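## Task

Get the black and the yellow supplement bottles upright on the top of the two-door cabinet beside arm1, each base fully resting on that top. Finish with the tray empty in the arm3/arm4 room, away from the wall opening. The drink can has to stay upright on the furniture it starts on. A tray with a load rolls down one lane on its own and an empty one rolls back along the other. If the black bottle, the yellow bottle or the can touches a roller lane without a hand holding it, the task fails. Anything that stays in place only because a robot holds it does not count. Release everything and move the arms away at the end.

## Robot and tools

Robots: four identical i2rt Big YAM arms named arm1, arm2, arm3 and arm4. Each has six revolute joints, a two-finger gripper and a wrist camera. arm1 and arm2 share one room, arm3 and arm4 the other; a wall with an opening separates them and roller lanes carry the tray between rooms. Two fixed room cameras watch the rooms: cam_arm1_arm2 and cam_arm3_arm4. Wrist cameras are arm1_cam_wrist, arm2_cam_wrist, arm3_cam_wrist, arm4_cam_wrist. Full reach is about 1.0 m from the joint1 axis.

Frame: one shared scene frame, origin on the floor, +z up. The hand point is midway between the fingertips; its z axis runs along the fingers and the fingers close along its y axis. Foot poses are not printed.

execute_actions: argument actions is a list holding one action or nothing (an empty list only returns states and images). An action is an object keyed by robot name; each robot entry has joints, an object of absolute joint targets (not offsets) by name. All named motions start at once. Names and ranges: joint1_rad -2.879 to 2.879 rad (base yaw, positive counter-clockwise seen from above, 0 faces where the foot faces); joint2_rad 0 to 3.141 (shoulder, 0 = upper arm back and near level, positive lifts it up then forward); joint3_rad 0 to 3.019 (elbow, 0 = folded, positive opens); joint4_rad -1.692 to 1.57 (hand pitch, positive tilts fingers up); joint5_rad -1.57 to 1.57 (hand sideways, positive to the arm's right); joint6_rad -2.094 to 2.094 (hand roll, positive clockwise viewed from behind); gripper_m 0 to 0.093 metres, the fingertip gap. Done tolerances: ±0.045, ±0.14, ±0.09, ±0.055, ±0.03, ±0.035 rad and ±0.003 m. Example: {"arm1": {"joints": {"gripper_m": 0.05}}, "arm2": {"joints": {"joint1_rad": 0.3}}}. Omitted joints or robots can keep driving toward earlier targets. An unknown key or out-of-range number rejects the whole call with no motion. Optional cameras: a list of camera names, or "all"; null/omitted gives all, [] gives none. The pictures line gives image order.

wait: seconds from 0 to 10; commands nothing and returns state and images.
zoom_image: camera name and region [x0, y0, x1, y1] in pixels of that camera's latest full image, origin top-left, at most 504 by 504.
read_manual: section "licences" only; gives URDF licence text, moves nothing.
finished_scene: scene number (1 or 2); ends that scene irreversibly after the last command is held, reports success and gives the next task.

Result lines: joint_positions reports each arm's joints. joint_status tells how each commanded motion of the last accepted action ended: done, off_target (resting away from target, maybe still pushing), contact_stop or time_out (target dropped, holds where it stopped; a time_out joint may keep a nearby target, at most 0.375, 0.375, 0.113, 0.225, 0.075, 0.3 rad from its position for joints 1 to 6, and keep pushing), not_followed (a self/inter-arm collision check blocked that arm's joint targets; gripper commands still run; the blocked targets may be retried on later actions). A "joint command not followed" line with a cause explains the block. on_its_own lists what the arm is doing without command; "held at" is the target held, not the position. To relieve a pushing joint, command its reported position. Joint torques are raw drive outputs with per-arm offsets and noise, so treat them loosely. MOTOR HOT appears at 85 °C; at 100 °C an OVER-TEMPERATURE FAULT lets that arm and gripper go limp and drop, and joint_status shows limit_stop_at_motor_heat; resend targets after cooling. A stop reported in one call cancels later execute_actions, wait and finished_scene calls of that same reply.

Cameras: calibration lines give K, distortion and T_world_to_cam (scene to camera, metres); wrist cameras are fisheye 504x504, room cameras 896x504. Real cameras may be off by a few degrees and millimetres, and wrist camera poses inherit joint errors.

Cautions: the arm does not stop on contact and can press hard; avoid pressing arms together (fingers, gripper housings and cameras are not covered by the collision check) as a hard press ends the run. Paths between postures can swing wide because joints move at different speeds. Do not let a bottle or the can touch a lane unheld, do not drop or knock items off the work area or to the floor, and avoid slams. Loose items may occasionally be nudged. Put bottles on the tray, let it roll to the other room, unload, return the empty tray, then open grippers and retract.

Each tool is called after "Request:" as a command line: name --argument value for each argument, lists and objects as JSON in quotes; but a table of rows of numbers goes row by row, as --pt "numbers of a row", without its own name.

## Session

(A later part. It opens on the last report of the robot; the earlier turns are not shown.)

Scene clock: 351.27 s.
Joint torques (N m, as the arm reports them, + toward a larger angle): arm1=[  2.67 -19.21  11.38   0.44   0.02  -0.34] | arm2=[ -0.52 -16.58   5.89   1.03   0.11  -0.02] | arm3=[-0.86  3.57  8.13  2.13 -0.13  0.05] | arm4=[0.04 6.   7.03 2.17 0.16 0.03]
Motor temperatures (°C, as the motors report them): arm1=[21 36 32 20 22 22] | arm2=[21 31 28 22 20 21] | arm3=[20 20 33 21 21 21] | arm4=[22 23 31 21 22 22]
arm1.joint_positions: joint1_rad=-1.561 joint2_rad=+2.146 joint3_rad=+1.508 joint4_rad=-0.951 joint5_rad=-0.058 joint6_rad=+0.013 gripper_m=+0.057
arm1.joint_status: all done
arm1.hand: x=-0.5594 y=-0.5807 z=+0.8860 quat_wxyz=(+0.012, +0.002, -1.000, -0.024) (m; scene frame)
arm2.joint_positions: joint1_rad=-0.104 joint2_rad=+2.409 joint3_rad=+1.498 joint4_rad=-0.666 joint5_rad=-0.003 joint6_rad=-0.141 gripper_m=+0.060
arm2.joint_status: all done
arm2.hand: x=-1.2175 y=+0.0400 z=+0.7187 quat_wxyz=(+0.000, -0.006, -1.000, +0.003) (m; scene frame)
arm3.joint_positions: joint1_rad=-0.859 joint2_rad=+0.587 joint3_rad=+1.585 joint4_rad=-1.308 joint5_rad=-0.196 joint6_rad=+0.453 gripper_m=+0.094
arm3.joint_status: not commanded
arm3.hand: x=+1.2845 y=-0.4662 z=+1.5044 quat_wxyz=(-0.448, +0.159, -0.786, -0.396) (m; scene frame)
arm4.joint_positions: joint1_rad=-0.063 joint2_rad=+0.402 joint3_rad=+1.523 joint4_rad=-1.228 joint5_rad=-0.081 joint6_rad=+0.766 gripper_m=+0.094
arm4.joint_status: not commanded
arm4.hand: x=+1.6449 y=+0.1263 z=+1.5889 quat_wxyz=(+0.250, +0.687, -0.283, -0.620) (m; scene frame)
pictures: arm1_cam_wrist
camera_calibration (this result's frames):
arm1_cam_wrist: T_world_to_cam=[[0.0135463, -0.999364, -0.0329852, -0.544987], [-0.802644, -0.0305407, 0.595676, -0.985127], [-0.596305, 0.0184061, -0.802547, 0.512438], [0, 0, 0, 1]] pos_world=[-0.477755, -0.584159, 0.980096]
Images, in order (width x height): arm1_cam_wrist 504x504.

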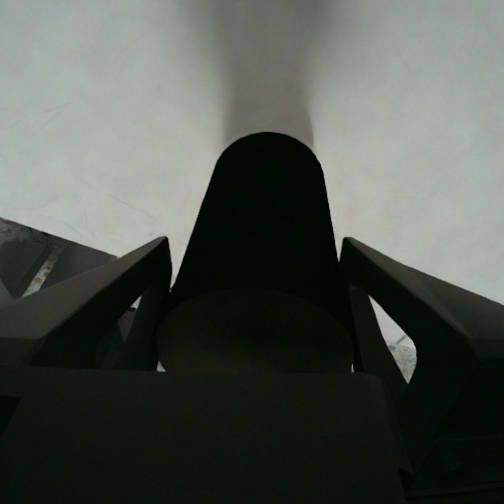

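Request:
execute_actions --actions '[{"arm1": {"joints": {"joint2_rad": 2.165, "joint4_rad": -0.88}}}]' --cameras '["arm1_cam_wrist", "cam_arm1_arm2"]'

Scene clock: 362.67 s.
Joint torques (N m, as the arm reports them, + toward a larger angle): arm1=[  2.8  -17.67  11.25   0.79   0.01  -0.32] | arm2=[ -0.56 -16.58   5.9    1.01   0.11  -0.02] | arm3=[-1.48  3.49  8.07  2.2  -0.14  0.07] | arm4=[-0.03  6.17  7.06  2.23  0.11  0.02]
Motor temperatures (°C, as the motors report them): arm1=[21 37 33 20 22 22] | arm2=[21 31 28 22 20 21] | arm3=[20 20 34 21 21 21] | arm4=[22 23 31 21 22 22]
arm1.joint_positions: joint1_rad=-1.561 joint2_rad=+2.154 joint3_rad=+1.508 joint4_rad=-0.889 joint5_rad=-0.058 joint6_rad=+0.013 gripper_m=+0.057
arm1.joint_status: all done
arm1.hand: x=-0.5459 y=-0.5805 z=+0.8810 quat_wxyz=(-0.015, +0.003, -1.000, -0.024) (m; scene frame)
arm2.joint_positions: joint1_rad=-0.104 joint2_rad=+2.409 joint3_rad=+1.498 joint4_rad=-0.666 joint5_rad=-0.003 joint6_rad=-0.141 gripper_m=+0.060
arm2.joint_status: not commanded
arm2.hand: x=-1.2175 y=+0.0400 z=+0.7187 quat_wxyz=(+0.000, -0.006, -1.000, +0.003) (m; scene frame)
arm3.joint_positions: joint1_rad=-0.859 joint2_rad=+0.587 joint3_rad=+1.585 joint4_rad=-1.308 joint5_rad=-0.196 joint6_rad=+0.453 gripper_m=+0.094
arm3.joint_status: not commanded
arm3.hand: x=+1.2845 y=-0.4662 z=+1.5044 quat_wxyz=(-0.448, +0.159, -0.786, -0.396) (m; scene frame)
arm4.joint_positions: joint1_rad=-0.063 joint2_rad=+0.402 joint3_rad=+1.523 joint4_rad=-1.228 joint5_rad=-0.081 joint6_rad=+0.766 gripper_m=+0.094
arm4.joint_status: not commanded
arm4.hand: x=+1.6449 y=+0.1263 z=+1.5889 quat_wxyz=(+0.250, +0.687, -0.283, -0.620) (m; scene frame)
pictures: arm1_cam_wrist, cam_arm1_arm2
camera_calibration (this result's frames):
arm1_cam_wrist: T_world_to_cam=[[0.0158367, -0.999325, -0.0331522, -0.543721], [-0.833274, -0.0315163, 0.551961, -0.950075], [-0.552633, 0.0188837, -0.833211, 0.567659], [0, 0, 0, 1]] pos_world=[-0.469356, -0.584016, 0.979358]
Images, in order (width x height): arm1_cam_wrist 504x504, cam_arm1_arm2 896x504.

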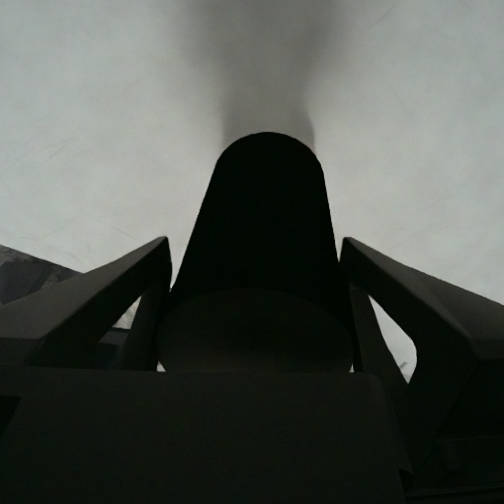

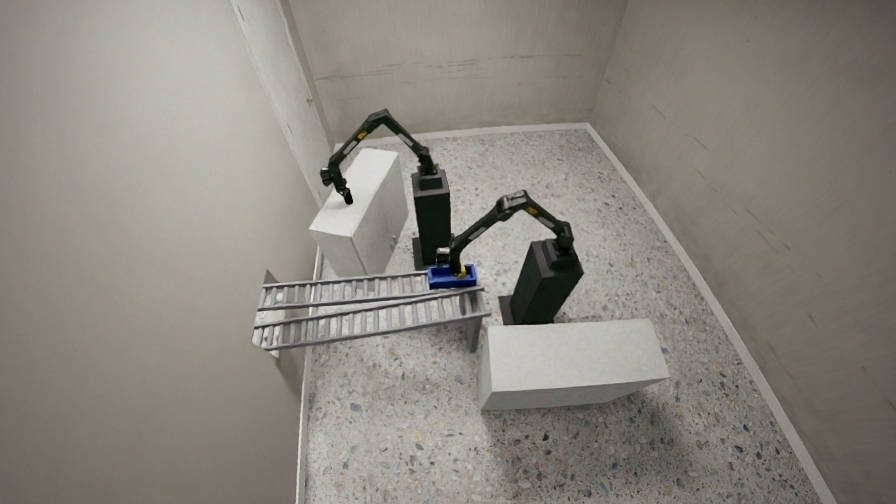

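Request:
execute_actions --actions '[{"arm1": {"joints": {"joint2_rad": 2.225, "joint4_rad": -0.845}}}]' --cameras '["arm1_cam_wrist", "cam_arm1_arm2"]'

Scene clock: 369.70 s.
Joint torques (N m, as the arm reports them, + toward a larger angle): arm1=[  2.25 -16.81  10.13   0.66  -0.06  -0.32] | arm2=[ -0.56 -16.62   5.9    1.02   0.11  -0.02] | arm3=[-2.01  3.78  7.98  2.31 -0.09  0.08] | arm4=[-0.2   6.05  6.94  2.08  0.13  0.06]
Motor temperatures (°C, as the motors report them): arm1=[21 37 33 20 22 22] | arm2=[21 32 28 22 20 21] | arm3=[20 20 34 21 21 21] | arm4=[22 23 31 21 22 22]
arm1.joint_positions: joint1_rad=-1.561 joint2_rad=+2.202 joint3_rad=+1.519 joint4_rad=-0.851 joint5_rad=-0.057 joint6_rad=+0.013 gripper_m=+0.057
arm1.joint_status: all done
arm1.hand: x=-0.5415 y=-0.5805 z=+0.8568 quat_wxyz=(-0.015, +0.003, -1.000, -0.024) (m; scene frame)
arm2.joint_positions: joint1_rad=-0.104 joint2_rad=+2.409 joint3_rad=+1.498 joint4_rad=-0.666 joint5_rad=-0.003 joint6_rad=-0.141 gripper_m=+0.060
arm2.joint_status: not commanded
arm2.hand: x=-1.2175 y=+0.0400 z=+0.7187 quat_wxyz=(+0.000, -0.006, -1.000, +0.003) (m; scene frame)
arm3.joint_positions: joint1_rad=-0.859 joint2_rad=+0.587 joint3_rad=+1.585 joint4_rad=-1.308 joint5_rad=-0.196 joint6_rad=+0.453 gripper_m=+0.094
arm3.joint_status: not commanded
arm3.hand: x=+1.2845 y=-0.4662 z=+1.5044 quat_wxyz=(-0.448, +0.159, -0.786, -0.396) (m; scene frame)
arm4.joint_positions: joint1_rad=-0.063 joint2_rad=+0.402 joint3_rad=+1.523 joint4_rad=-1.228 joint5_rad=-0.081 joint6_rad=+0.766 gripper_m=+0.094
arm4.joint_status: not commanded
arm4.hand: x=+1.6449 y=+0.1263 z=+1.5889 quat_wxyz=(+0.250, +0.687, -0.283, -0.620) (m; scene frame)
pictures: arm1_cam_wrist, cam_arm1_arm2
camera_calibration (this result's frames):
arm1_cam_wrist: T_world_to_cam=[[0.0166081, -0.999338, -0.0323813, -0.544903], [-0.833687, -0.0317196, 0.551325, -0.932816], [-0.551987, 0.0178394, -0.833662, 0.550062], [0, 0, 0, 1]] pos_world=[-0.465, -0.583943, 0.955206]
Images, in order (width x height): arm1_cam_wrist 504x504, cam_arm1_arm2 896x504.

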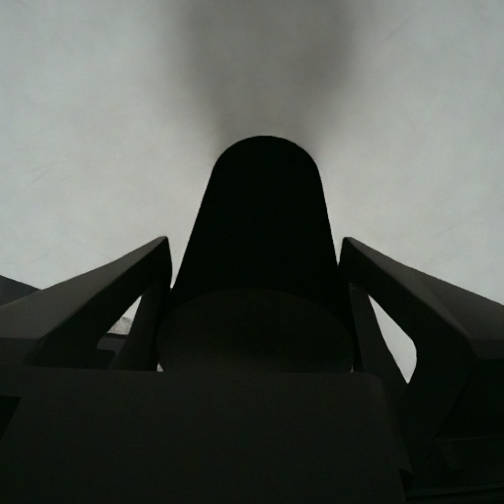

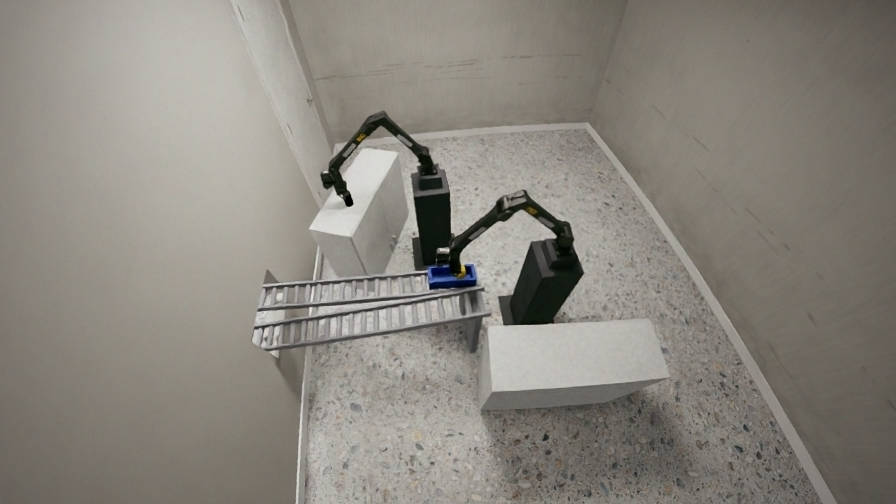

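Request:
execute_actions --actions '[{"arm1": {"joints": {"gripper_m": 0.093, "joint2_rad": 2.205}}, "arm2": {"joints": {"joint2_rad": 2.085, "joint3_rad": 1.605, "joint4_rad": -1.075, "joint1_rad": 0.0}}}]' --cameras '["arm1_cam_wrist", "cam_arm1_arm2"]'

Scene clock: 391.63 s.
Joint torques (N m, as the arm reports them, + toward a larger angle): arm1=[  2.24 -18.53  10.03   0.83   0.02  -0.35] | arm2=[ -1.32 -14.28   7.4    0.43   0.02  -0.01] | arm3=[-1.82  2.98  8.    2.26 -0.17  0.08] | arm4=[-0.26  6.69  7.02  2.2   0.11  0.03]
Motor temperatures (°C, as the motors report them): arm1=[21 37 33 20 22 22] | arm2=[21 33 28 22 20 21] | arm3=[20 20 34 21 21 21] | arm4=[22 23 31 21 22 22]
arm1.joint_positions: joint1_rad=-1.561 joint2_rad=+2.202 joint3_rad=+1.519 joint4_rad=-0.851 joint5_rad=-0.058 joint6_rad=+0.013 gripper_m=+0.093
arm1.joint_status: all done
arm1.hand: x=-0.5415 y=-0.5804 z=+0.8568 quat_wxyz=(-0.015, +0.003, -1.000, -0.024) (m; scene frame)
arm2.joint_positions: joint1_rad=+0.001 joint2_rad=+2.075 joint3_rad=+1.600 joint4_rad=-1.068 joint5_rad=-0.001 joint6_rad=-0.141 gripper_m=+0.060
arm2.joint_status: all done
arm2.hand: x=-1.1835 y=+0.1010 z=+0.9416 quat_wxyz=(-0.016, +0.047, -0.999, +0.006) (m; scene frame)
arm3.joint_positions: joint1_rad=-0.859 joint2_rad=+0.587 joint3_rad=+1.585 joint4_rad=-1.308 joint5_rad=-0.196 joint6_rad=+0.453 gripper_m=+0.094
arm3.joint_status: not commanded
arm3.hand: x=+1.2845 y=-0.4662 z=+1.5044 quat_wxyz=(-0.448, +0.159, -0.786, -0.396) (m; scene frame)
arm4.joint_positions: joint1_rad=-0.063 joint2_rad=+0.402 joint3_rad=+1.523 joint4_rad=-1.228 joint5_rad=-0.081 joint6_rad=+0.766 gripper_m=+0.094
arm4.joint_status: not commanded
arm4.hand: x=+1.6449 y=+0.1263 z=+1.5889 quat_wxyz=(+0.250, +0.687, -0.283, -0.620) (m; scene frame)
pictures: arm1_cam_wrist, cam_arm1_arm2
camera_calibration (this result's frames):
arm1_cam_wrist: T_world_to_cam=[[0.0166317, -0.999312, -0.0331434, -0.544091], [-0.833679, -0.03216, 0.551313, -0.933058], [-0.551999, 0.0184617, -0.83364, 0.5504], [0, 0, 0, 1]] pos_world=[-0.465001, -0.583885, 0.955209]
Images, in order (width x height): arm1_cam_wrist 504x504, cam_arm1_arm2 896x504.

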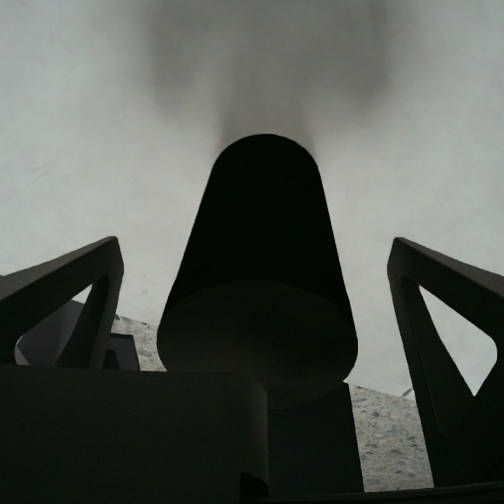

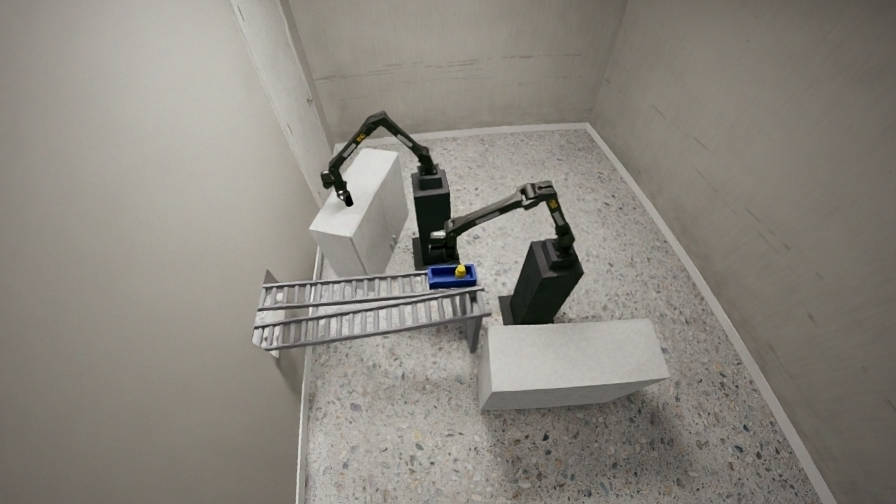

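Request:
execute_actions --actions '[{"arm1": {"joints": {"joint2_rad": 2.04, "joint4_rad": -1.02}}, "arm2": {"joints": {"joint1_rad": 0.39, "joint6_rad": 0.35}}}]' --cameras '["arm1_cam_wrist", "arm2_cam_wrist", "cam_arm1_arm2"]'

Scene clock: 396.80 s.
Joint torques (N m, as the arm reports them, + toward a larger angle): arm1=[  2.11 -16.74  10.6    0.29  -0.01  -0.33] | arm2=[ -0.74 -14.6    7.32   0.4    0.09   0.19] | arm3=[-1.79  3.37  7.98  1.82 -0.07  0.07] | arm4=[-0.24  6.38  6.96  2.2   0.13  0.04]
Motor temperatures (°C, as the motors report them): arm1=[21 37 33 20 22 22] | arm2=[21 33 29 22 20 21] | arm3=[20 20 34 21 21 21] | arm4=[22 23 31 21 22 22]
arm1.joint_positions: joint1_rad=-1.561 joint2_rad=+2.022 joint3_rad=+1.525 joint4_rad=-1.012 joint5_rad=-0.058 joint6_rad=+0.013 gripper_m=+0.093
arm1.joint_status: all done
arm1.hand: x=-0.5474 y=-0.5795 z=+0.9617 quat_wxyz=(-0.028, +0.004, -0.999, -0.024) (m; scene frame)
arm2.joint_positions: joint1_rad=+0.386 joint2_rad=+2.075 joint3_rad=+1.600 joint4_rad=-1.068 joint5_rad=-0.001 joint6_rad=+0.340 gripper_m=+0.060
arm2.joint_status: all done
arm2.hand: x=-1.2172 y=+0.3321 z=+0.9391 quat_wxyz=(-0.016, -0.001, -1.000, +0.000) (m; scene frame)
arm3.joint_positions: joint1_rad=-0.859 joint2_rad=+0.587 joint3_rad=+1.585 joint4_rad=-1.308 joint5_rad=-0.196 joint6_rad=+0.453 gripper_m=+0.094
arm3.joint_status: not commanded
arm3.hand: x=+1.2845 y=-0.4662 z=+1.5044 quat_wxyz=(-0.448, +0.159, -0.786, -0.396) (m; scene frame)
arm4.joint_positions: joint1_rad=-0.063 joint2_rad=+0.402 joint3_rad=+1.523 joint4_rad=-1.228 joint5_rad=-0.081 joint6_rad=+0.766 gripper_m=+0.094
arm4.joint_status: not commanded
arm4.hand: x=+1.6449 y=+0.1263 z=+1.5889 quat_wxyz=(+0.250, +0.687, -0.283, -0.620) (m; scene frame)
pictures: arm1_cam_wrist, arm2_cam_wrist, cam_arm1_arm2
camera_calibration (this result's frames):
arm1_cam_wrist: T_world_to_cam=[[0.017697, -0.999293, -0.0331691, -0.538977], [-0.84708, -0.0326088, 0.530463, -0.983368], [-0.53117, 0.0187093, -0.847059, 0.658963], [0, 0, 0, 1]] pos_world=[-0.473432, -0.582991, 1.06194]
arm2_cam_wrist: T_world_to_cam=[[-0.00371806, -0.999991, -0.00198528, 0.327358], [-0.824959, 0.0019452, 0.56519, -1.53132], [-0.565181, 0.00373918, -0.824959, 0.20949], [0, 0, 0, 1]] pos_world=[-1.14366, 0.329551, 1.03896]
Images, in order (width x height): arm1_cam_wrist 504x504, arm2_cam_wrist 504x504, cam_arm1_arm2 896x504.

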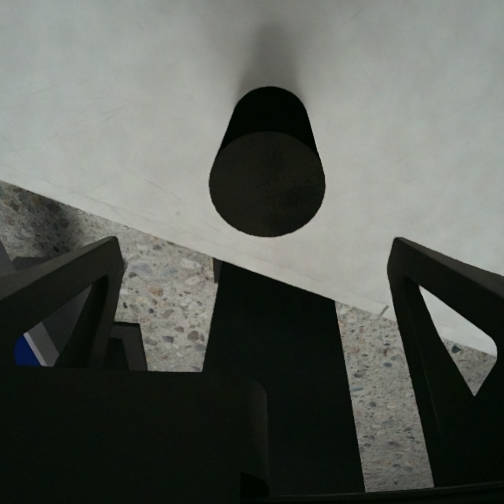

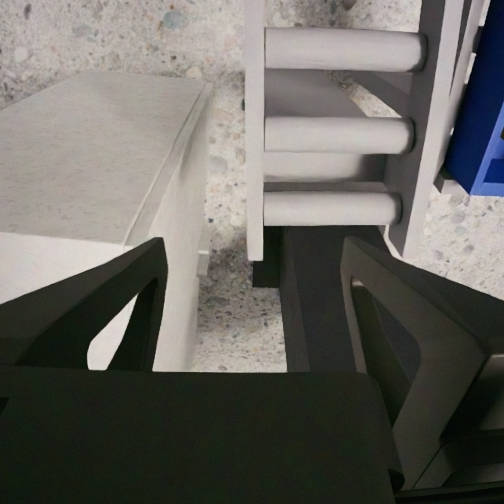

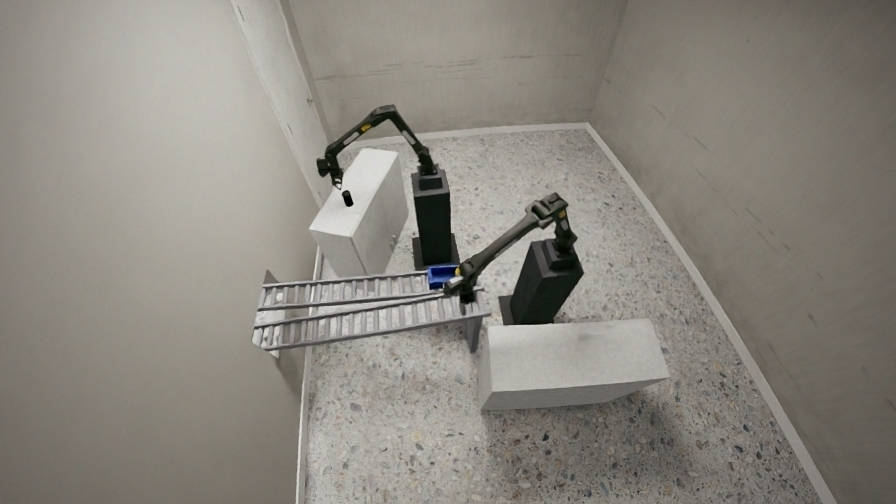

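Request:
execute_actions --actions '[{"arm1": {"joints": {"joint1_rad": 0.185, "joint2_rad": 2.11, "joint3_rad": 1.74, "joint4_rad": -1.17, "joint5_rad": 0.06, "joint6_rad": 0.18}}}]' --cameras '["arm1_cam_wrist", "cam_arm1_arm2"]'

Scene clock: 419.23 s.
Joint torques (N m, as the arm reports them, + toward a larger angle): arm1=[  1.04 -19.51  10.67   0.31   0.23  -0.04] | arm2=[ -0.78 -14.56   7.32   0.41   0.09   0.2 ] | arm3=[-0.82  3.31  8.04  2.43 -0.09  0.07] | arm4=[-0.22  6.77  7.04  2.15  0.1   0.04]
Motor temperatures (°C, as the motors report them): arm1=[21 37 34 20 22 22] | arm2=[21 33 30 22 20 21] | arm3=[20 20 34 21 21 21] | arm4=[22 23 32 21 22 22]
arm1.joint_positions: joint1_rad=+0.196 joint2_rad=+2.113 joint3_rad=+1.720 joint4_rad=-1.162 joint5_rad=+0.058 joint6_rad=+0.164 gripper_m=+0.093
arm1.joint_status: all done
arm1.hand: x=-1.2635 y=+0.0213 z=+0.9725 quat_wxyz=(-0.023, +0.721, -0.693, +0.012) (m; scene frame)
arm2.joint_positions: joint1_rad=+0.386 joint2_rad=+2.075 joint3_rad=+1.600 joint4_rad=-1.068 joint5_rad=-0.001 joint6_rad=+0.340 gripper_m=+0.060
arm2.joint_status: not commanded
arm2.hand: x=-1.2172 y=+0.3321 z=+0.9391 quat_wxyz=(-0.016, -0.001, -1.000, +0.000) (m; scene frame)
arm3.joint_positions: joint1_rad=-0.859 joint2_rad=+0.587 joint3_rad=+1.585 joint4_rad=-1.308 joint5_rad=-0.196 joint6_rad=+0.453 gripper_m=+0.094
arm3.joint_status: not commanded
arm3.hand: x=+1.2845 y=-0.4662 z=+1.5044 quat_wxyz=(-0.448, +0.159, -0.786, -0.396) (m; scene frame)
arm4.joint_positions: joint1_rad=-0.063 joint2_rad=+0.402 joint3_rad=+1.523 joint4_rad=-1.228 joint5_rad=-0.081 joint6_rad=+0.766 gripper_m=+0.094
arm4.joint_status: not commanded
arm4.hand: x=+1.6449 y=+0.1263 z=+1.5889 quat_wxyz=(+0.250, +0.687, -0.283, -0.620) (m; scene frame)
pictures: arm1_cam_wrist, cam_arm1_arm2
camera_calibration (this result's frames):
arm1_cam_wrist: T_world_to_cam=[[0.996721, 0.048002, 0.0651384, 1.19353], [0.00287082, -0.825496, 0.5644, -0.518258], [0.0808639, -0.562362, -0.822927, 1.03874], [0, 0, 0, 1]] pos_world=[-1.27212, 0.0990388, 1.06957]
Images, in order (width x height): arm1_cam_wrist 504x504, cam_arm1_arm2 896x504.

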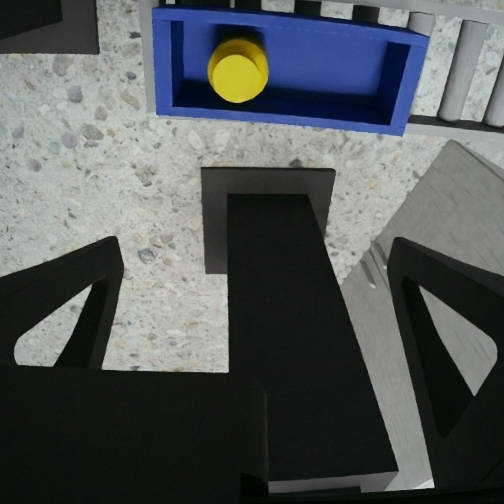

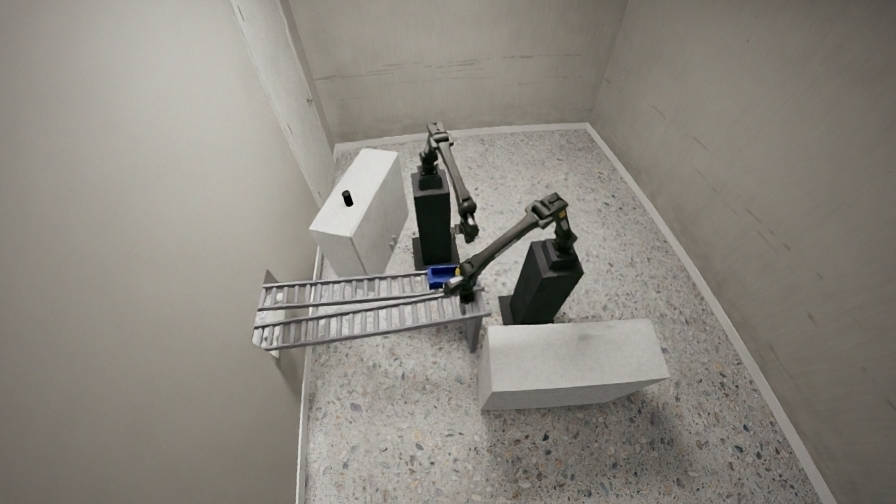

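Request:
execute_actions --actions '[{"arm1": {"joints": {"joint1_rad": 0.17, "joint2_rad": 2.478, "joint3_rad": 1.742, "joint4_rad": -0.79, "joint6_rad": 0.2}}}]' --cameras '["arm1_cam_wrist", "cam_arm1_arm2"]'

Scene clock: 426.33 s.
Joint torques (N m, as the arm reports them, + toward a larger angle): arm1=[  1.27 -20.89   9.05   0.83   0.18  -0.06] | arm2=[ -0.83 -14.63   7.32   0.39   0.09   0.2 ] | arm3=[-1.86  3.17  8.21  2.25 -0.16  0.1 ] | arm4=[-0.49  6.81  7.05  2.07  0.16  0.02]
Motor temperatures (°C, as the motors report them): arm1=[21 38 34 20 22 22] | arm2=[21 33 30 22 20 21] | arm3=[20 20 34 21 21 21] | arm4=[22 23 32 22 22 22]
arm1.joint_positions: joint1_rad=+0.179 joint2_rad=+2.479 joint3_rad=+1.718 joint4_rad=-0.798 joint5_rad=+0.058 joint6_rad=+0.185 gripper_m=+0.093
arm1.joint_status: all done
arm1.hand: x=-1.2555 y=+0.0303 z=+0.7451 quat_wxyz=(-0.022, +0.707, -0.706, +0.014) (m; scene frame)
arm2.joint_positions: joint1_rad=+0.386 joint2_rad=+2.075 joint3_rad=+1.600 joint4_rad=-1.068 joint5_rad=-0.001 joint6_rad=+0.340 gripper_m=+0.060
arm2.joint_status: not commanded
arm2.hand: x=-1.2172 y=+0.3321 z=+0.9391 quat_wxyz=(-0.016, -0.001, -1.000, +0.000) (m; scene frame)
arm3.joint_positions: joint1_rad=-0.859 joint2_rad=+0.587 joint3_rad=+1.585 joint4_rad=-1.308 joint5_rad=-0.196 joint6_rad=+0.453 gripper_m=+0.094
arm3.joint_status: not commanded
arm3.hand: x=+1.2845 y=-0.4662 z=+1.5044 quat_wxyz=(-0.448, +0.159, -0.786, -0.396) (m; scene frame)
arm4.joint_positions: joint1_rad=-0.063 joint2_rad=+0.402 joint3_rad=+1.523 joint4_rad=-1.228 joint5_rad=-0.081 joint6_rad=+0.766 gripper_m=+0.094
arm4.joint_status: not commanded
arm4.hand: x=+1.6449 y=+0.1263 z=+1.5889 quat_wxyz=(+0.250, +0.687, -0.283, -0.620) (m; scene frame)
pictures: arm1_cam_wrist, cam_arm1_arm2
camera_calibration (this result's frames):
arm1_cam_wrist: T_world_to_cam=[[0.997761, 0.0105641, 0.0660366, 1.2017], [-0.0287829, -0.823476, 0.566621, -0.423994], [0.0603653, -0.567253, -0.821328, 0.829314], [0, 0, 0, 1]] pos_world=[-1.26128, 0.108588, 0.842027]
Images, in order (width x height): arm1_cam_wrist 504x504, cam_arm1_arm2 896x504.

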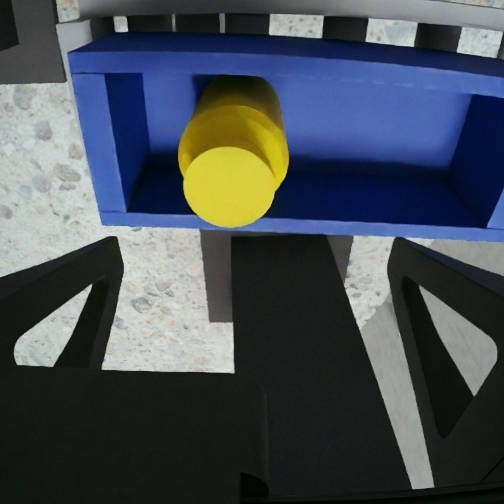

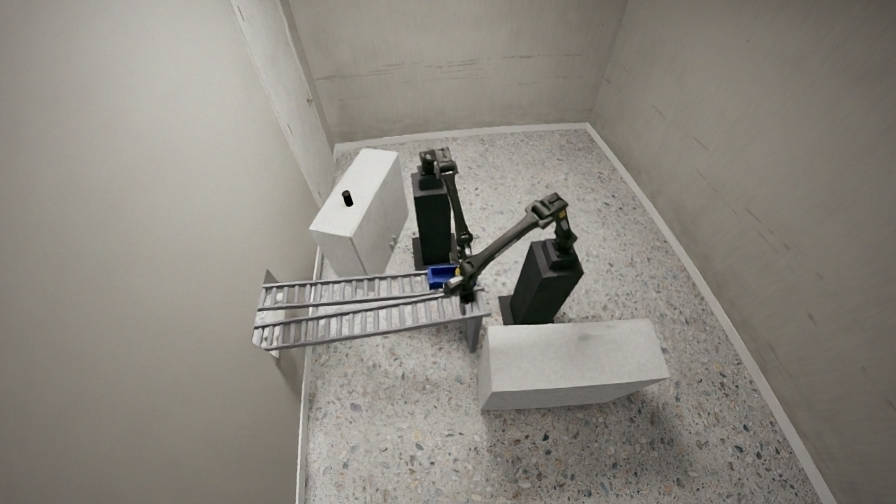

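Request:
execute_actions --actions '[{"arm1": {"joints": {"joint2_rad": 2.70, "joint3_rad": 1.842, "joint4_rad": -0.673}}}]' --cameras '["arm1_cam_wrist"]'

Scene clock: 443.97 s.
Joint torques (N m, as the arm reports them, + toward a larger angle): arm1=[  1.24 -22.13   7.32   0.52   0.21  -0.05] | arm2=[ -0.81 -14.59   7.32   0.39   0.1    0.2 ] | arm3=[-1.26  4.    7.87  2.29 -0.12  0.05] | arm4=[-0.15  6.57  6.94  2.19  0.14  0.07]
Motor temperatures (°C, as the motors report them): arm1=[21 40 33 20 22 22] | arm2=[21 33 30 22 20 21] | arm3=[20 20 35 21 21 21] | arm4=[22 23 32 22 22 22]
arm1.joint_positions: joint1_rad=+0.179 joint2_rad=+2.714 joint3_rad=+1.828 joint4_rad=-0.675 joint5_rad=+0.058 joint6_rad=+0.185 gripper_m=+0.093
arm1.joint_status: all done
arm1.hand: x=-1.2555 y=+0.0265 z=+0.6289 quat_wxyz=(-0.022, +0.707, -0.706, +0.014) (m; scene frame)
arm2.joint_positions: joint1_rad=+0.386 joint2_rad=+2.075 joint3_rad=+1.600 joint4_rad=-1.068 joint5_rad=-0.001 joint6_rad=+0.340 gripper_m=+0.060
arm2.joint_status: not commanded
arm2.hand: x=-1.2172 y=+0.3321 z=+0.9391 quat_wxyz=(-0.016, -0.001, -1.000, +0.000) (m; scene frame)
arm3.joint_positions: joint1_rad=-0.859 joint2_rad=+0.587 joint3_rad=+1.585 joint4_rad=-1.308 joint5_rad=-0.196 joint6_rad=+0.453 gripper_m=+0.094
arm3.joint_status: not commanded
arm3.hand: x=+1.2845 y=-0.4662 z=+1.5044 quat_wxyz=(-0.448, +0.159, -0.786, -0.396) (m; scene frame)
arm4.joint_positions: joint1_rad=-0.063 joint2_rad=+0.402 joint3_rad=+1.523 joint4_rad=-1.228 joint5_rad=-0.081 joint6_rad=+0.766 gripper_m=+0.094
arm4.joint_status: not commanded
arm4.hand: x=+1.6449 y=+0.1263 z=+1.5889 quat_wxyz=(+0.250, +0.687, -0.283, -0.620) (m; scene frame)
pictures: arm1_cam_wrist
camera_calibration (this result's frames):
arm1_cam_wrist: T_world_to_cam=[[0.997742, 0.0106725, 0.0663029, 1.20921], [-0.0289357, -0.822625, 0.567847, -0.362318], [0.0606029, -0.568484, -0.820459, 0.731478], [0, 0, 0, 1]] pos_world=[-1.2613, 0.104876, 0.725715]
Images, in order (width x height): arm1_cam_wrist 504x504.

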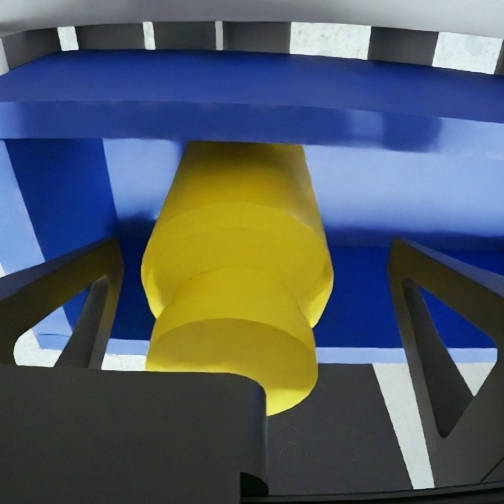

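Request:
execute_actions --actions '[{"arm1": {"joints": {"joint2_rad": 2.748, "joint4_rad": -0.65}}}]' --cameras '["arm1_cam_wrist"]'

Scene clock: 455.43 s.
Joint torques (N m, as the arm reports them, + toward a larger angle): arm1=[  1.38 -18.99   7.32   0.88   0.21  -0.03] | arm2=[ -0.82 -14.6    7.33   0.4    0.09   0.2 ] | arm3=[-1.29  3.29  8.19  2.25 -0.18  0.02] | arm4=[0.06 6.82 7.05 2.22 0.14 0.06]
Motor temperatures (°C, as the motors report them): arm1=[21 41 32 20 22 22] | arm2=[21 33 30 22 20 21] | arm3=[20 20 35 21 21 21] | arm4=[22 23 32 22 22 22]
arm1.joint_positions: joint1_rad=+0.179 joint2_rad=+2.727 joint3_rad=+1.828 joint4_rad=-0.659 joint5_rad=+0.058 joint6_rad=+0.185 gripper_m=+0.093
arm1.joint_status: all done
arm1.hand: x=-1.2552 y=+0.0245 z=+0.6210 quat_wxyz=(-0.023, +0.707, -0.706, +0.013) (m; scene frame)
arm2.joint_positions: joint1_rad=+0.386 joint2_rad=+2.075 joint3_rad=+1.600 joint4_rad=-1.068 joint5_rad=-0.001 joint6_rad=+0.340 gripper_m=+0.060
arm2.joint_status: not commanded
arm2.hand: x=-1.2172 y=+0.3321 z=+0.9391 quat_wxyz=(-0.016, -0.001, -1.000, +0.000) (m; scene frame)
arm3.joint_positions: joint1_rad=-0.859 joint2_rad=+0.587 joint3_rad=+1.585 joint4_rad=-1.308 joint5_rad=-0.196 joint6_rad=+0.453 gripper_m=+0.094
arm3.joint_status: not commanded
arm3.hand: x=+1.2845 y=-0.4662 z=+1.5044 quat_wxyz=(-0.448, +0.159, -0.786, -0.396) (m; scene frame)
arm4.joint_positions: joint1_rad=-0.063 joint2_rad=+0.402 joint3_rad=+1.523 joint4_rad=-1.228 joint5_rad=-0.081 joint6_rad=+0.766 gripper_m=+0.094
arm4.joint_status: not commanded
arm4.hand: x=+1.6449 y=+0.1263 z=+1.5889 quat_wxyz=(+0.250, +0.687, -0.283, -0.620) (m; scene frame)
pictures: arm1_cam_wrist
camera_calibration (this result's frames):
arm1_cam_wrist: T_world_to_cam=[[0.99778, 0.010456, 0.06577, 1.20982], [-0.0286304, -0.824324, 0.565394, -0.357462], [0.0601275, -0.566022, -0.822195, 0.724267], [0, 0, 0, 1]] pos_world=[-1.26092, 0.102637, 0.718025]
Images, in order (width x height): arm1_cam_wrist 504x504.

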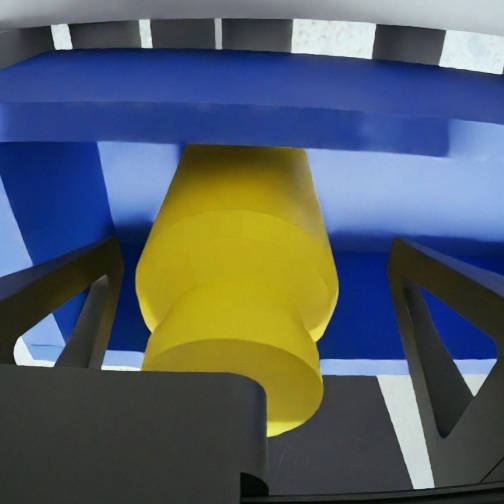

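Request:
execute_actions --actions '[{"arm1": {"joints": {"gripper_m": 0.03}}}]' --cameras '["arm1_cam_wrist"]'

Scene clock: 458.13 s.
Joint torques (N m, as the arm reports them, + toward a larger angle): arm1=[  0.92 -19.91   7.29   0.87   0.18  -0.09] | arm2=[ -0.79 -14.59   7.33   0.4    0.09   0.19] | arm3=[-1.52  3.48  8.    2.13 -0.1   0.07] | arm4=[0.14 6.53 7.02 2.13 0.14 0.07]
Motor temperatures (°C, as the motors report them): arm1=[21 41 31 20 22 22] | arm2=[21 34 30 22 20 21] | arm3=[20 20 35 21 21 21] | arm4=[22 23 32 22 22 22]
arm1.joint_positions: joint1_rad=+0.179 joint2_rad=+2.727 joint3_rad=+1.828 joint4_rad=-0.658 joint5_rad=+0.059 joint6_rad=+0.186 gripper_m=+0.064
arm1.joint_status: gripper_m off_target (ended at +0.064, target +0.030)
arm1.hand: x=-1.2551 y=+0.0247 z=+0.6210 quat_wxyz=(-0.023, +0.707, -0.707, +0.013) (m; scene frame)
arm2.joint_positions: joint1_rad=+0.386 joint2_rad=+2.075 joint3_rad=+1.600 joint4_rad=-1.068 joint5_rad=-0.001 joint6_rad=+0.340 gripper_m=+0.060
arm2.joint_status: not commanded
arm2.hand: x=-1.2172 y=+0.3321 z=+0.9391 quat_wxyz=(-0.016, -0.001, -1.000, +0.000) (m; scene frame)
arm3.joint_positions: joint1_rad=-0.859 joint2_rad=+0.587 joint3_rad=+1.585 joint4_rad=-1.308 joint5_rad=-0.196 joint6_rad=+0.453 gripper_m=+0.094
arm3.joint_status: not commanded
arm3.hand: x=+1.2845 y=-0.4662 z=+1.5044 quat_wxyz=(-0.448, +0.159, -0.786, -0.396) (m; scene frame)
arm4.joint_positions: joint1_rad=-0.063 joint2_rad=+0.402 joint3_rad=+1.523 joint4_rad=-1.228 joint5_rad=-0.081 joint6_rad=+0.766 gripper_m=+0.094
arm4.joint_status: not commanded
arm4.hand: x=+1.6449 y=+0.1263 z=+1.5889 quat_wxyz=(+0.250, +0.687, -0.283, -0.620) (m; scene frame)
pictures: arm1_cam_wrist
camera_calibration (this result's frames):
arm1_cam_wrist: T_world_to_cam=[[0.997748, 0.00962618, 0.0663753, 1.20933], [-0.0296028, -0.824827, 0.56461, -0.358012], [0.0601832, -0.565303, -0.822685, 0.724742], [0, 0, 0, 1]] pos_world=[-1.26082, 0.102759, 0.718102]
Images, in order (width x height): arm1_cam_wrist 504x504.

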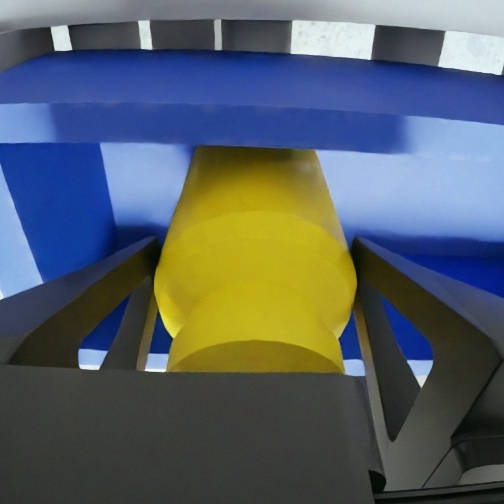

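Request:
execute_actions --actions '[{"arm1": {"joints": {"joint2_rad": 2.50, "joint3_rad": 1.81, "joint4_rad": -0.85}}}]' --cameras '["arm1_cam_wrist", "cam_arm1_arm2"]'

Scene clock: 462.57 s.
Joint torques (N m, as the arm reports them, + toward a larger angle): arm1=[  0.81 -21.     8.52   0.28   0.18  -0.07] | arm2=[ -0.8  -14.6    7.32   0.4    0.09   0.2 ] | arm3=[-1.38  4.19  8.1   2.32 -0.1   0.03] | arm4=[-0.22  6.62  7.11  2.18  0.09  0.09]
Motor temperatures (°C, as the motors report them): arm1=[21 41 31 20 22 22] | arm2=[21 34 30 22 20 21] | arm3=[20 20 35 21 21 21] | arm4=[22 23 32 22 22 22]
arm1.joint_positions: joint1_rad=+0.179 joint2_rad=+2.502 joint3_rad=+1.796 joint4_rad=-0.842 joint5_rad=+0.060 joint6_rad=+0.186 gripper_m=+0.064
arm1.joint_status: all done
arm1.hand: x=-1.2591 y=+0.0507 z=+0.7527 quat_wxyz=(-0.026, +0.707, -0.707, +0.010) (m; scene frame)
arm2.joint_positions: joint1_rad=+0.386 joint2_rad=+2.075 joint3_rad=+1.600 joint4_rad=-1.068 joint5_rad=-0.001 joint6_rad=+0.340 gripper_m=+0.060
arm2.joint_status: not commanded
arm2.hand: x=-1.2172 y=+0.3321 z=+0.9391 quat_wxyz=(-0.016, -0.001, -1.000, +0.000) (m; scene frame)
arm3.joint_positions: joint1_rad=-0.859 joint2_rad=+0.587 joint3_rad=+1.585 joint4_rad=-1.308 joint5_rad=-0.196 joint6_rad=+0.453 gripper_m=+0.094
arm3.joint_status: not commanded
arm3.hand: x=+1.2845 y=-0.4662 z=+1.5044 quat_wxyz=(-0.448, +0.159, -0.786, -0.396) (m; scene frame)
arm4.joint_positions: joint1_rad=-0.063 joint2_rad=+0.402 joint3_rad=+1.523 joint4_rad=-1.228 joint5_rad=-0.081 joint6_rad=+0.766 gripper_m=+0.094
arm4.joint_status: not commanded
arm4.hand: x=+1.6449 y=+0.1263 z=+1.5889 quat_wxyz=(+0.250, +0.687, -0.283, -0.620) (m; scene frame)
pictures: arm1_cam_wrist, cam_arm1_arm2
camera_calibration (this result's frames):
arm1_cam_wrist: T_world_to_cam=[[0.997826, 0.00866974, 0.0653328, 1.20528], [-0.0293336, -0.829284, 0.558058, -0.4056], [0.0590176, -0.558761, -0.827226, 0.849635], [0, 0, 0, 1]] pos_world=[-1.2647, 0.127935, 0.850444]
Images, in order (width x height): arm1_cam_wrist 504x504, cam_arm1_arm2 896x504.

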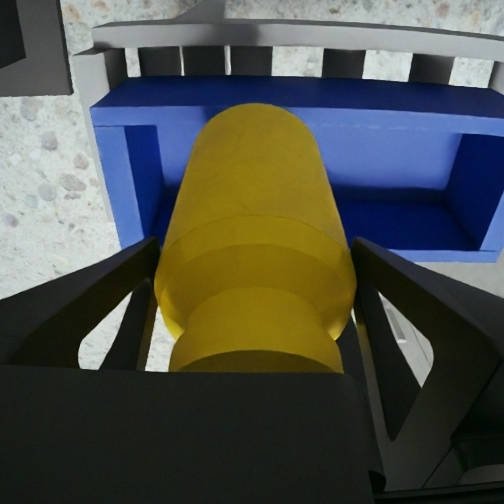

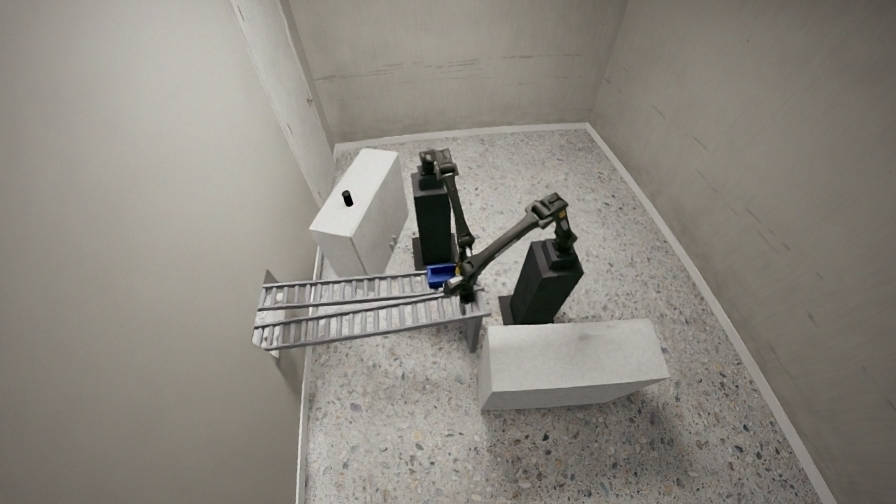

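Request:
execute_actions --actions '[{"arm1": {"joints": {"joint1_rad": -1.36, "joint2_rad": 2.265, "joint3_rad": 1.895, "joint4_rad": -1.2, "joint5_rad": 0.0, "joint6_rad": 0.0}}}]' --cameras '["arm1_cam_wrist", "cam_arm1_arm2"]'

Scene clock: 511.43 s.
Joint torques (N m, as the arm reports them, + toward a larger angle): arm1=[  2.22 -21.34   9.43   0.18   0.08  -0.34] | arm2=[ -0.79 -14.57   7.32   0.4    0.09   0.2 ] | arm3=[-1.68  2.99  8.06  2.25 -0.17  0.02] | arm4=[-0.17  6.71  7.09  2.16  0.12  0.03]
Motor temperatures (°C, as the motors report them): arm1=[21 43 32 20 22 22] | arm2=[21 35 31 22 20 21] | arm3=[20 20 35 21 21 21] | arm4=[22 23 32 22 22 22]
arm1.joint_positions: joint1_rad=-1.367 joint2_rad=+2.273 joint3_rad=+1.890 joint4_rad=-1.191 joint5_rad=+0.002 joint6_rad=+0.015 gripper_m=+0.064
arm1.joint_status: all done
arm1.hand: x=-0.4892 y=-0.4598 z=+0.9331 quat_wxyz=(+0.004, +0.098, -0.995, +0.006) (m; scene frame)
arm2.joint_positions: joint1_rad=+0.386 joint2_rad=+2.075 joint3_rad=+1.600 joint4_rad=-1.068 joint5_rad=-0.001 joint6_rad=+0.340 gripper_m=+0.060
arm2.joint_status: not commanded
arm2.hand: x=-1.2172 y=+0.3321 z=+0.9391 quat_wxyz=(-0.016, -0.001, -1.000, +0.000) (m; scene frame)
arm3.joint_positions: joint1_rad=-0.859 joint2_rad=+0.587 joint3_rad=+1.585 joint4_rad=-1.308 joint5_rad=-0.196 joint6_rad=+0.453 gripper_m=+0.094
arm3.joint_status: not commanded
arm3.hand: x=+1.2845 y=-0.4662 z=+1.5044 quat_wxyz=(-0.448, +0.159, -0.786, -0.396) (m; scene frame)
arm4.joint_positions: joint1_rad=-0.063 joint2_rad=+0.402 joint3_rad=+1.523 joint4_rad=-1.228 joint5_rad=-0.081 joint6_rad=+0.766 gripper_m=+0.094
arm4.joint_status: not commanded
arm4.hand: x=+1.6449 y=+0.1263 z=+1.5889 quat_wxyz=(+0.250, +0.687, -0.283, -0.620) (m; scene frame)
pictures: arm1_cam_wrist, cam_arm1_arm2
camera_calibration (this result's frames):
arm1_cam_wrist: T_world_to_cam=[[0.204667, -0.978501, 0.0254357, -0.375004], [-0.796493, -0.15138, 0.585391, -0.996157], [-0.568956, -0.14007, -0.810352, 0.537731], [0, 0, 0, 1]] pos_world=[-0.410736, -0.442421, 1.02843]
Images, in order (width x height): arm1_cam_wrist 504x504, cam_arm1_arm2 896x504.

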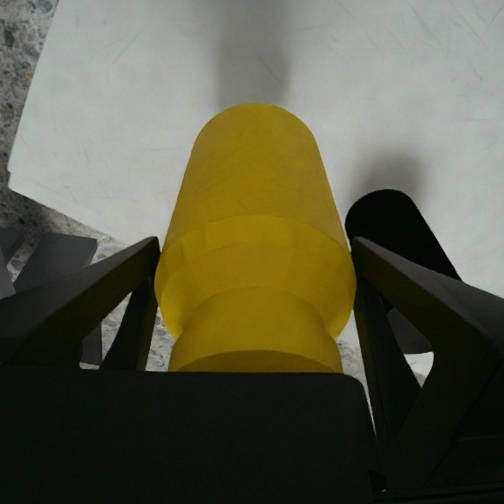

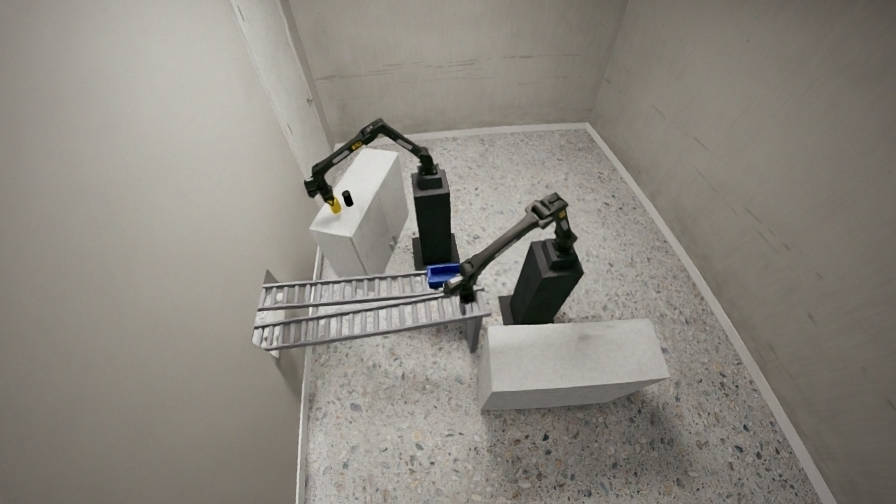

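Request:
execute_actions --actions '[{"arm1": {"joints": {"joint2_rad": 2.38, "joint4_rad": -1.09}}, "arm2": {"joints": {"joint1_rad": -0.105, "joint2_rad": 2.24, "joint3_rad": 1.48, "joint4_rad": -0.79, "joint6_rad": -0.15, "gripper_m": 0.06}}}]' --cameras '["arm1_cam_wrist", "arm2_cam_wrist", "cam_arm1_arm2"]'

Scene clock: 524.07 s.
Joint torques (N m, as the arm reports them, + toward a larger angle): arm1=[  1.64 -22.05   9.06   0.69   0.08  -0.35] | arm2=[ -1.65 -16.55   6.37   0.98  -0.1   -0.04] | arm3=[-1.75  2.83  8.16  2.29 -0.11  0.06] | arm4=[0.3  6.57 7.02 2.13 0.09 0.07]
Motor temperatures (°C, as the motors report them): arm1=[21 44 33 20 22 22] | arm2=[21 35 31 22 20 21] | arm3=[20 20 36 21 21 21] | arm4=[22 23 33 22 22 22]
arm1.joint_positions: joint1_rad=-1.367 joint2_rad=+2.387 joint3_rad=+1.888 joint4_rad=-1.096 joint5_rad=+0.002 joint6_rad=+0.015 gripper_m=+0.064
arm1.joint_status: all done
arm1.hand: x=-0.4878 y=-0.4602 z=+0.8580 quat_wxyz=(+0.015, +0.098, -0.995, +0.007) (m; scene frame)
arm2.joint_positions: joint1_rad=-0.100 joint2_rad=+2.255 joint3_rad=+1.470 joint4_rad=-0.798 joint5_rad=+0.001 joint6_rad=-0.140 gripper_m=+0.060
arm2.joint_status: all done
arm2.hand: x=-1.2178 y=+0.0423 z=+0.7986 quat_wxyz=(+0.003, -0.004, -1.000, +0.005) (m; scene frame)
arm3.joint_positions: joint1_rad=-0.859 joint2_rad=+0.587 joint3_rad=+1.585 joint4_rad=-1.308 joint5_rad=-0.196 joint6_rad=+0.453 gripper_m=+0.094
arm3.joint_status: not commanded
arm3.hand: x=+1.2845 y=-0.4662 z=+1.5044 quat_wxyz=(-0.448, +0.159, -0.786, -0.396) (m; scene frame)
arm4.joint_positions: joint1_rad=-0.063 joint2_rad=+0.402 joint3_rad=+1.523 joint4_rad=-1.228 joint5_rad=-0.081 joint6_rad=+0.766 gripper_m=+0.094
arm4.joint_status: not commanded
arm4.hand: x=+1.6449 y=+0.1263 z=+1.5889 quat_wxyz=(+0.250, +0.687, -0.283, -0.620) (m; scene frame)
pictures: arm1_cam_wrist, arm2_cam_wrist, cam_arm1_arm2
camera_calibration (this result's frames):
arm1_cam_wrist: T_world_to_cam=[[0.205756, -0.97827, 0.0255225, -0.373181], [-0.784218, -0.149229, 0.602273, -0.958532], [-0.585377, -0.143937, -0.797882, 0.457107], [0, 0, 0, 1]] pos_world=[-0.407333, -0.442318, 0.95154]
arm2_cam_wrist: T_world_to_cam=[[-0.00894018, -0.999926, 0.00827219, 0.022633], [-0.803495, 0.0121078, 0.595188, -1.4501], [-0.595244, -0.00132557, -0.803544, 0.0408331], [0, 0, 0, 1]] pos_world=[-1.14064, 0.040243, 0.895704]
Images, in order (width x height): arm1_cam_wrist 504x504, arm2_cam_wrist 504x504, cam_arm1_arm2 896x504.

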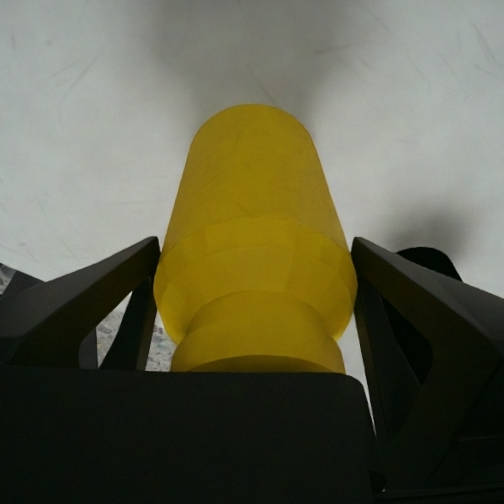

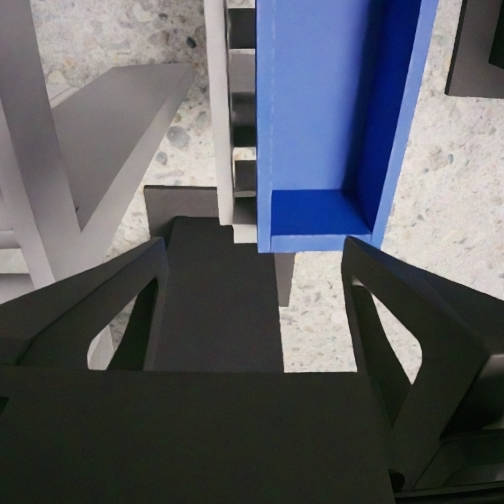

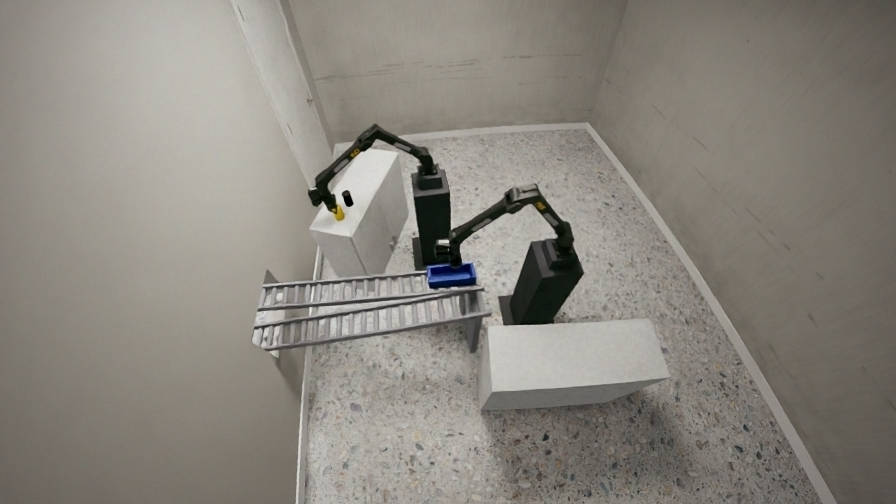

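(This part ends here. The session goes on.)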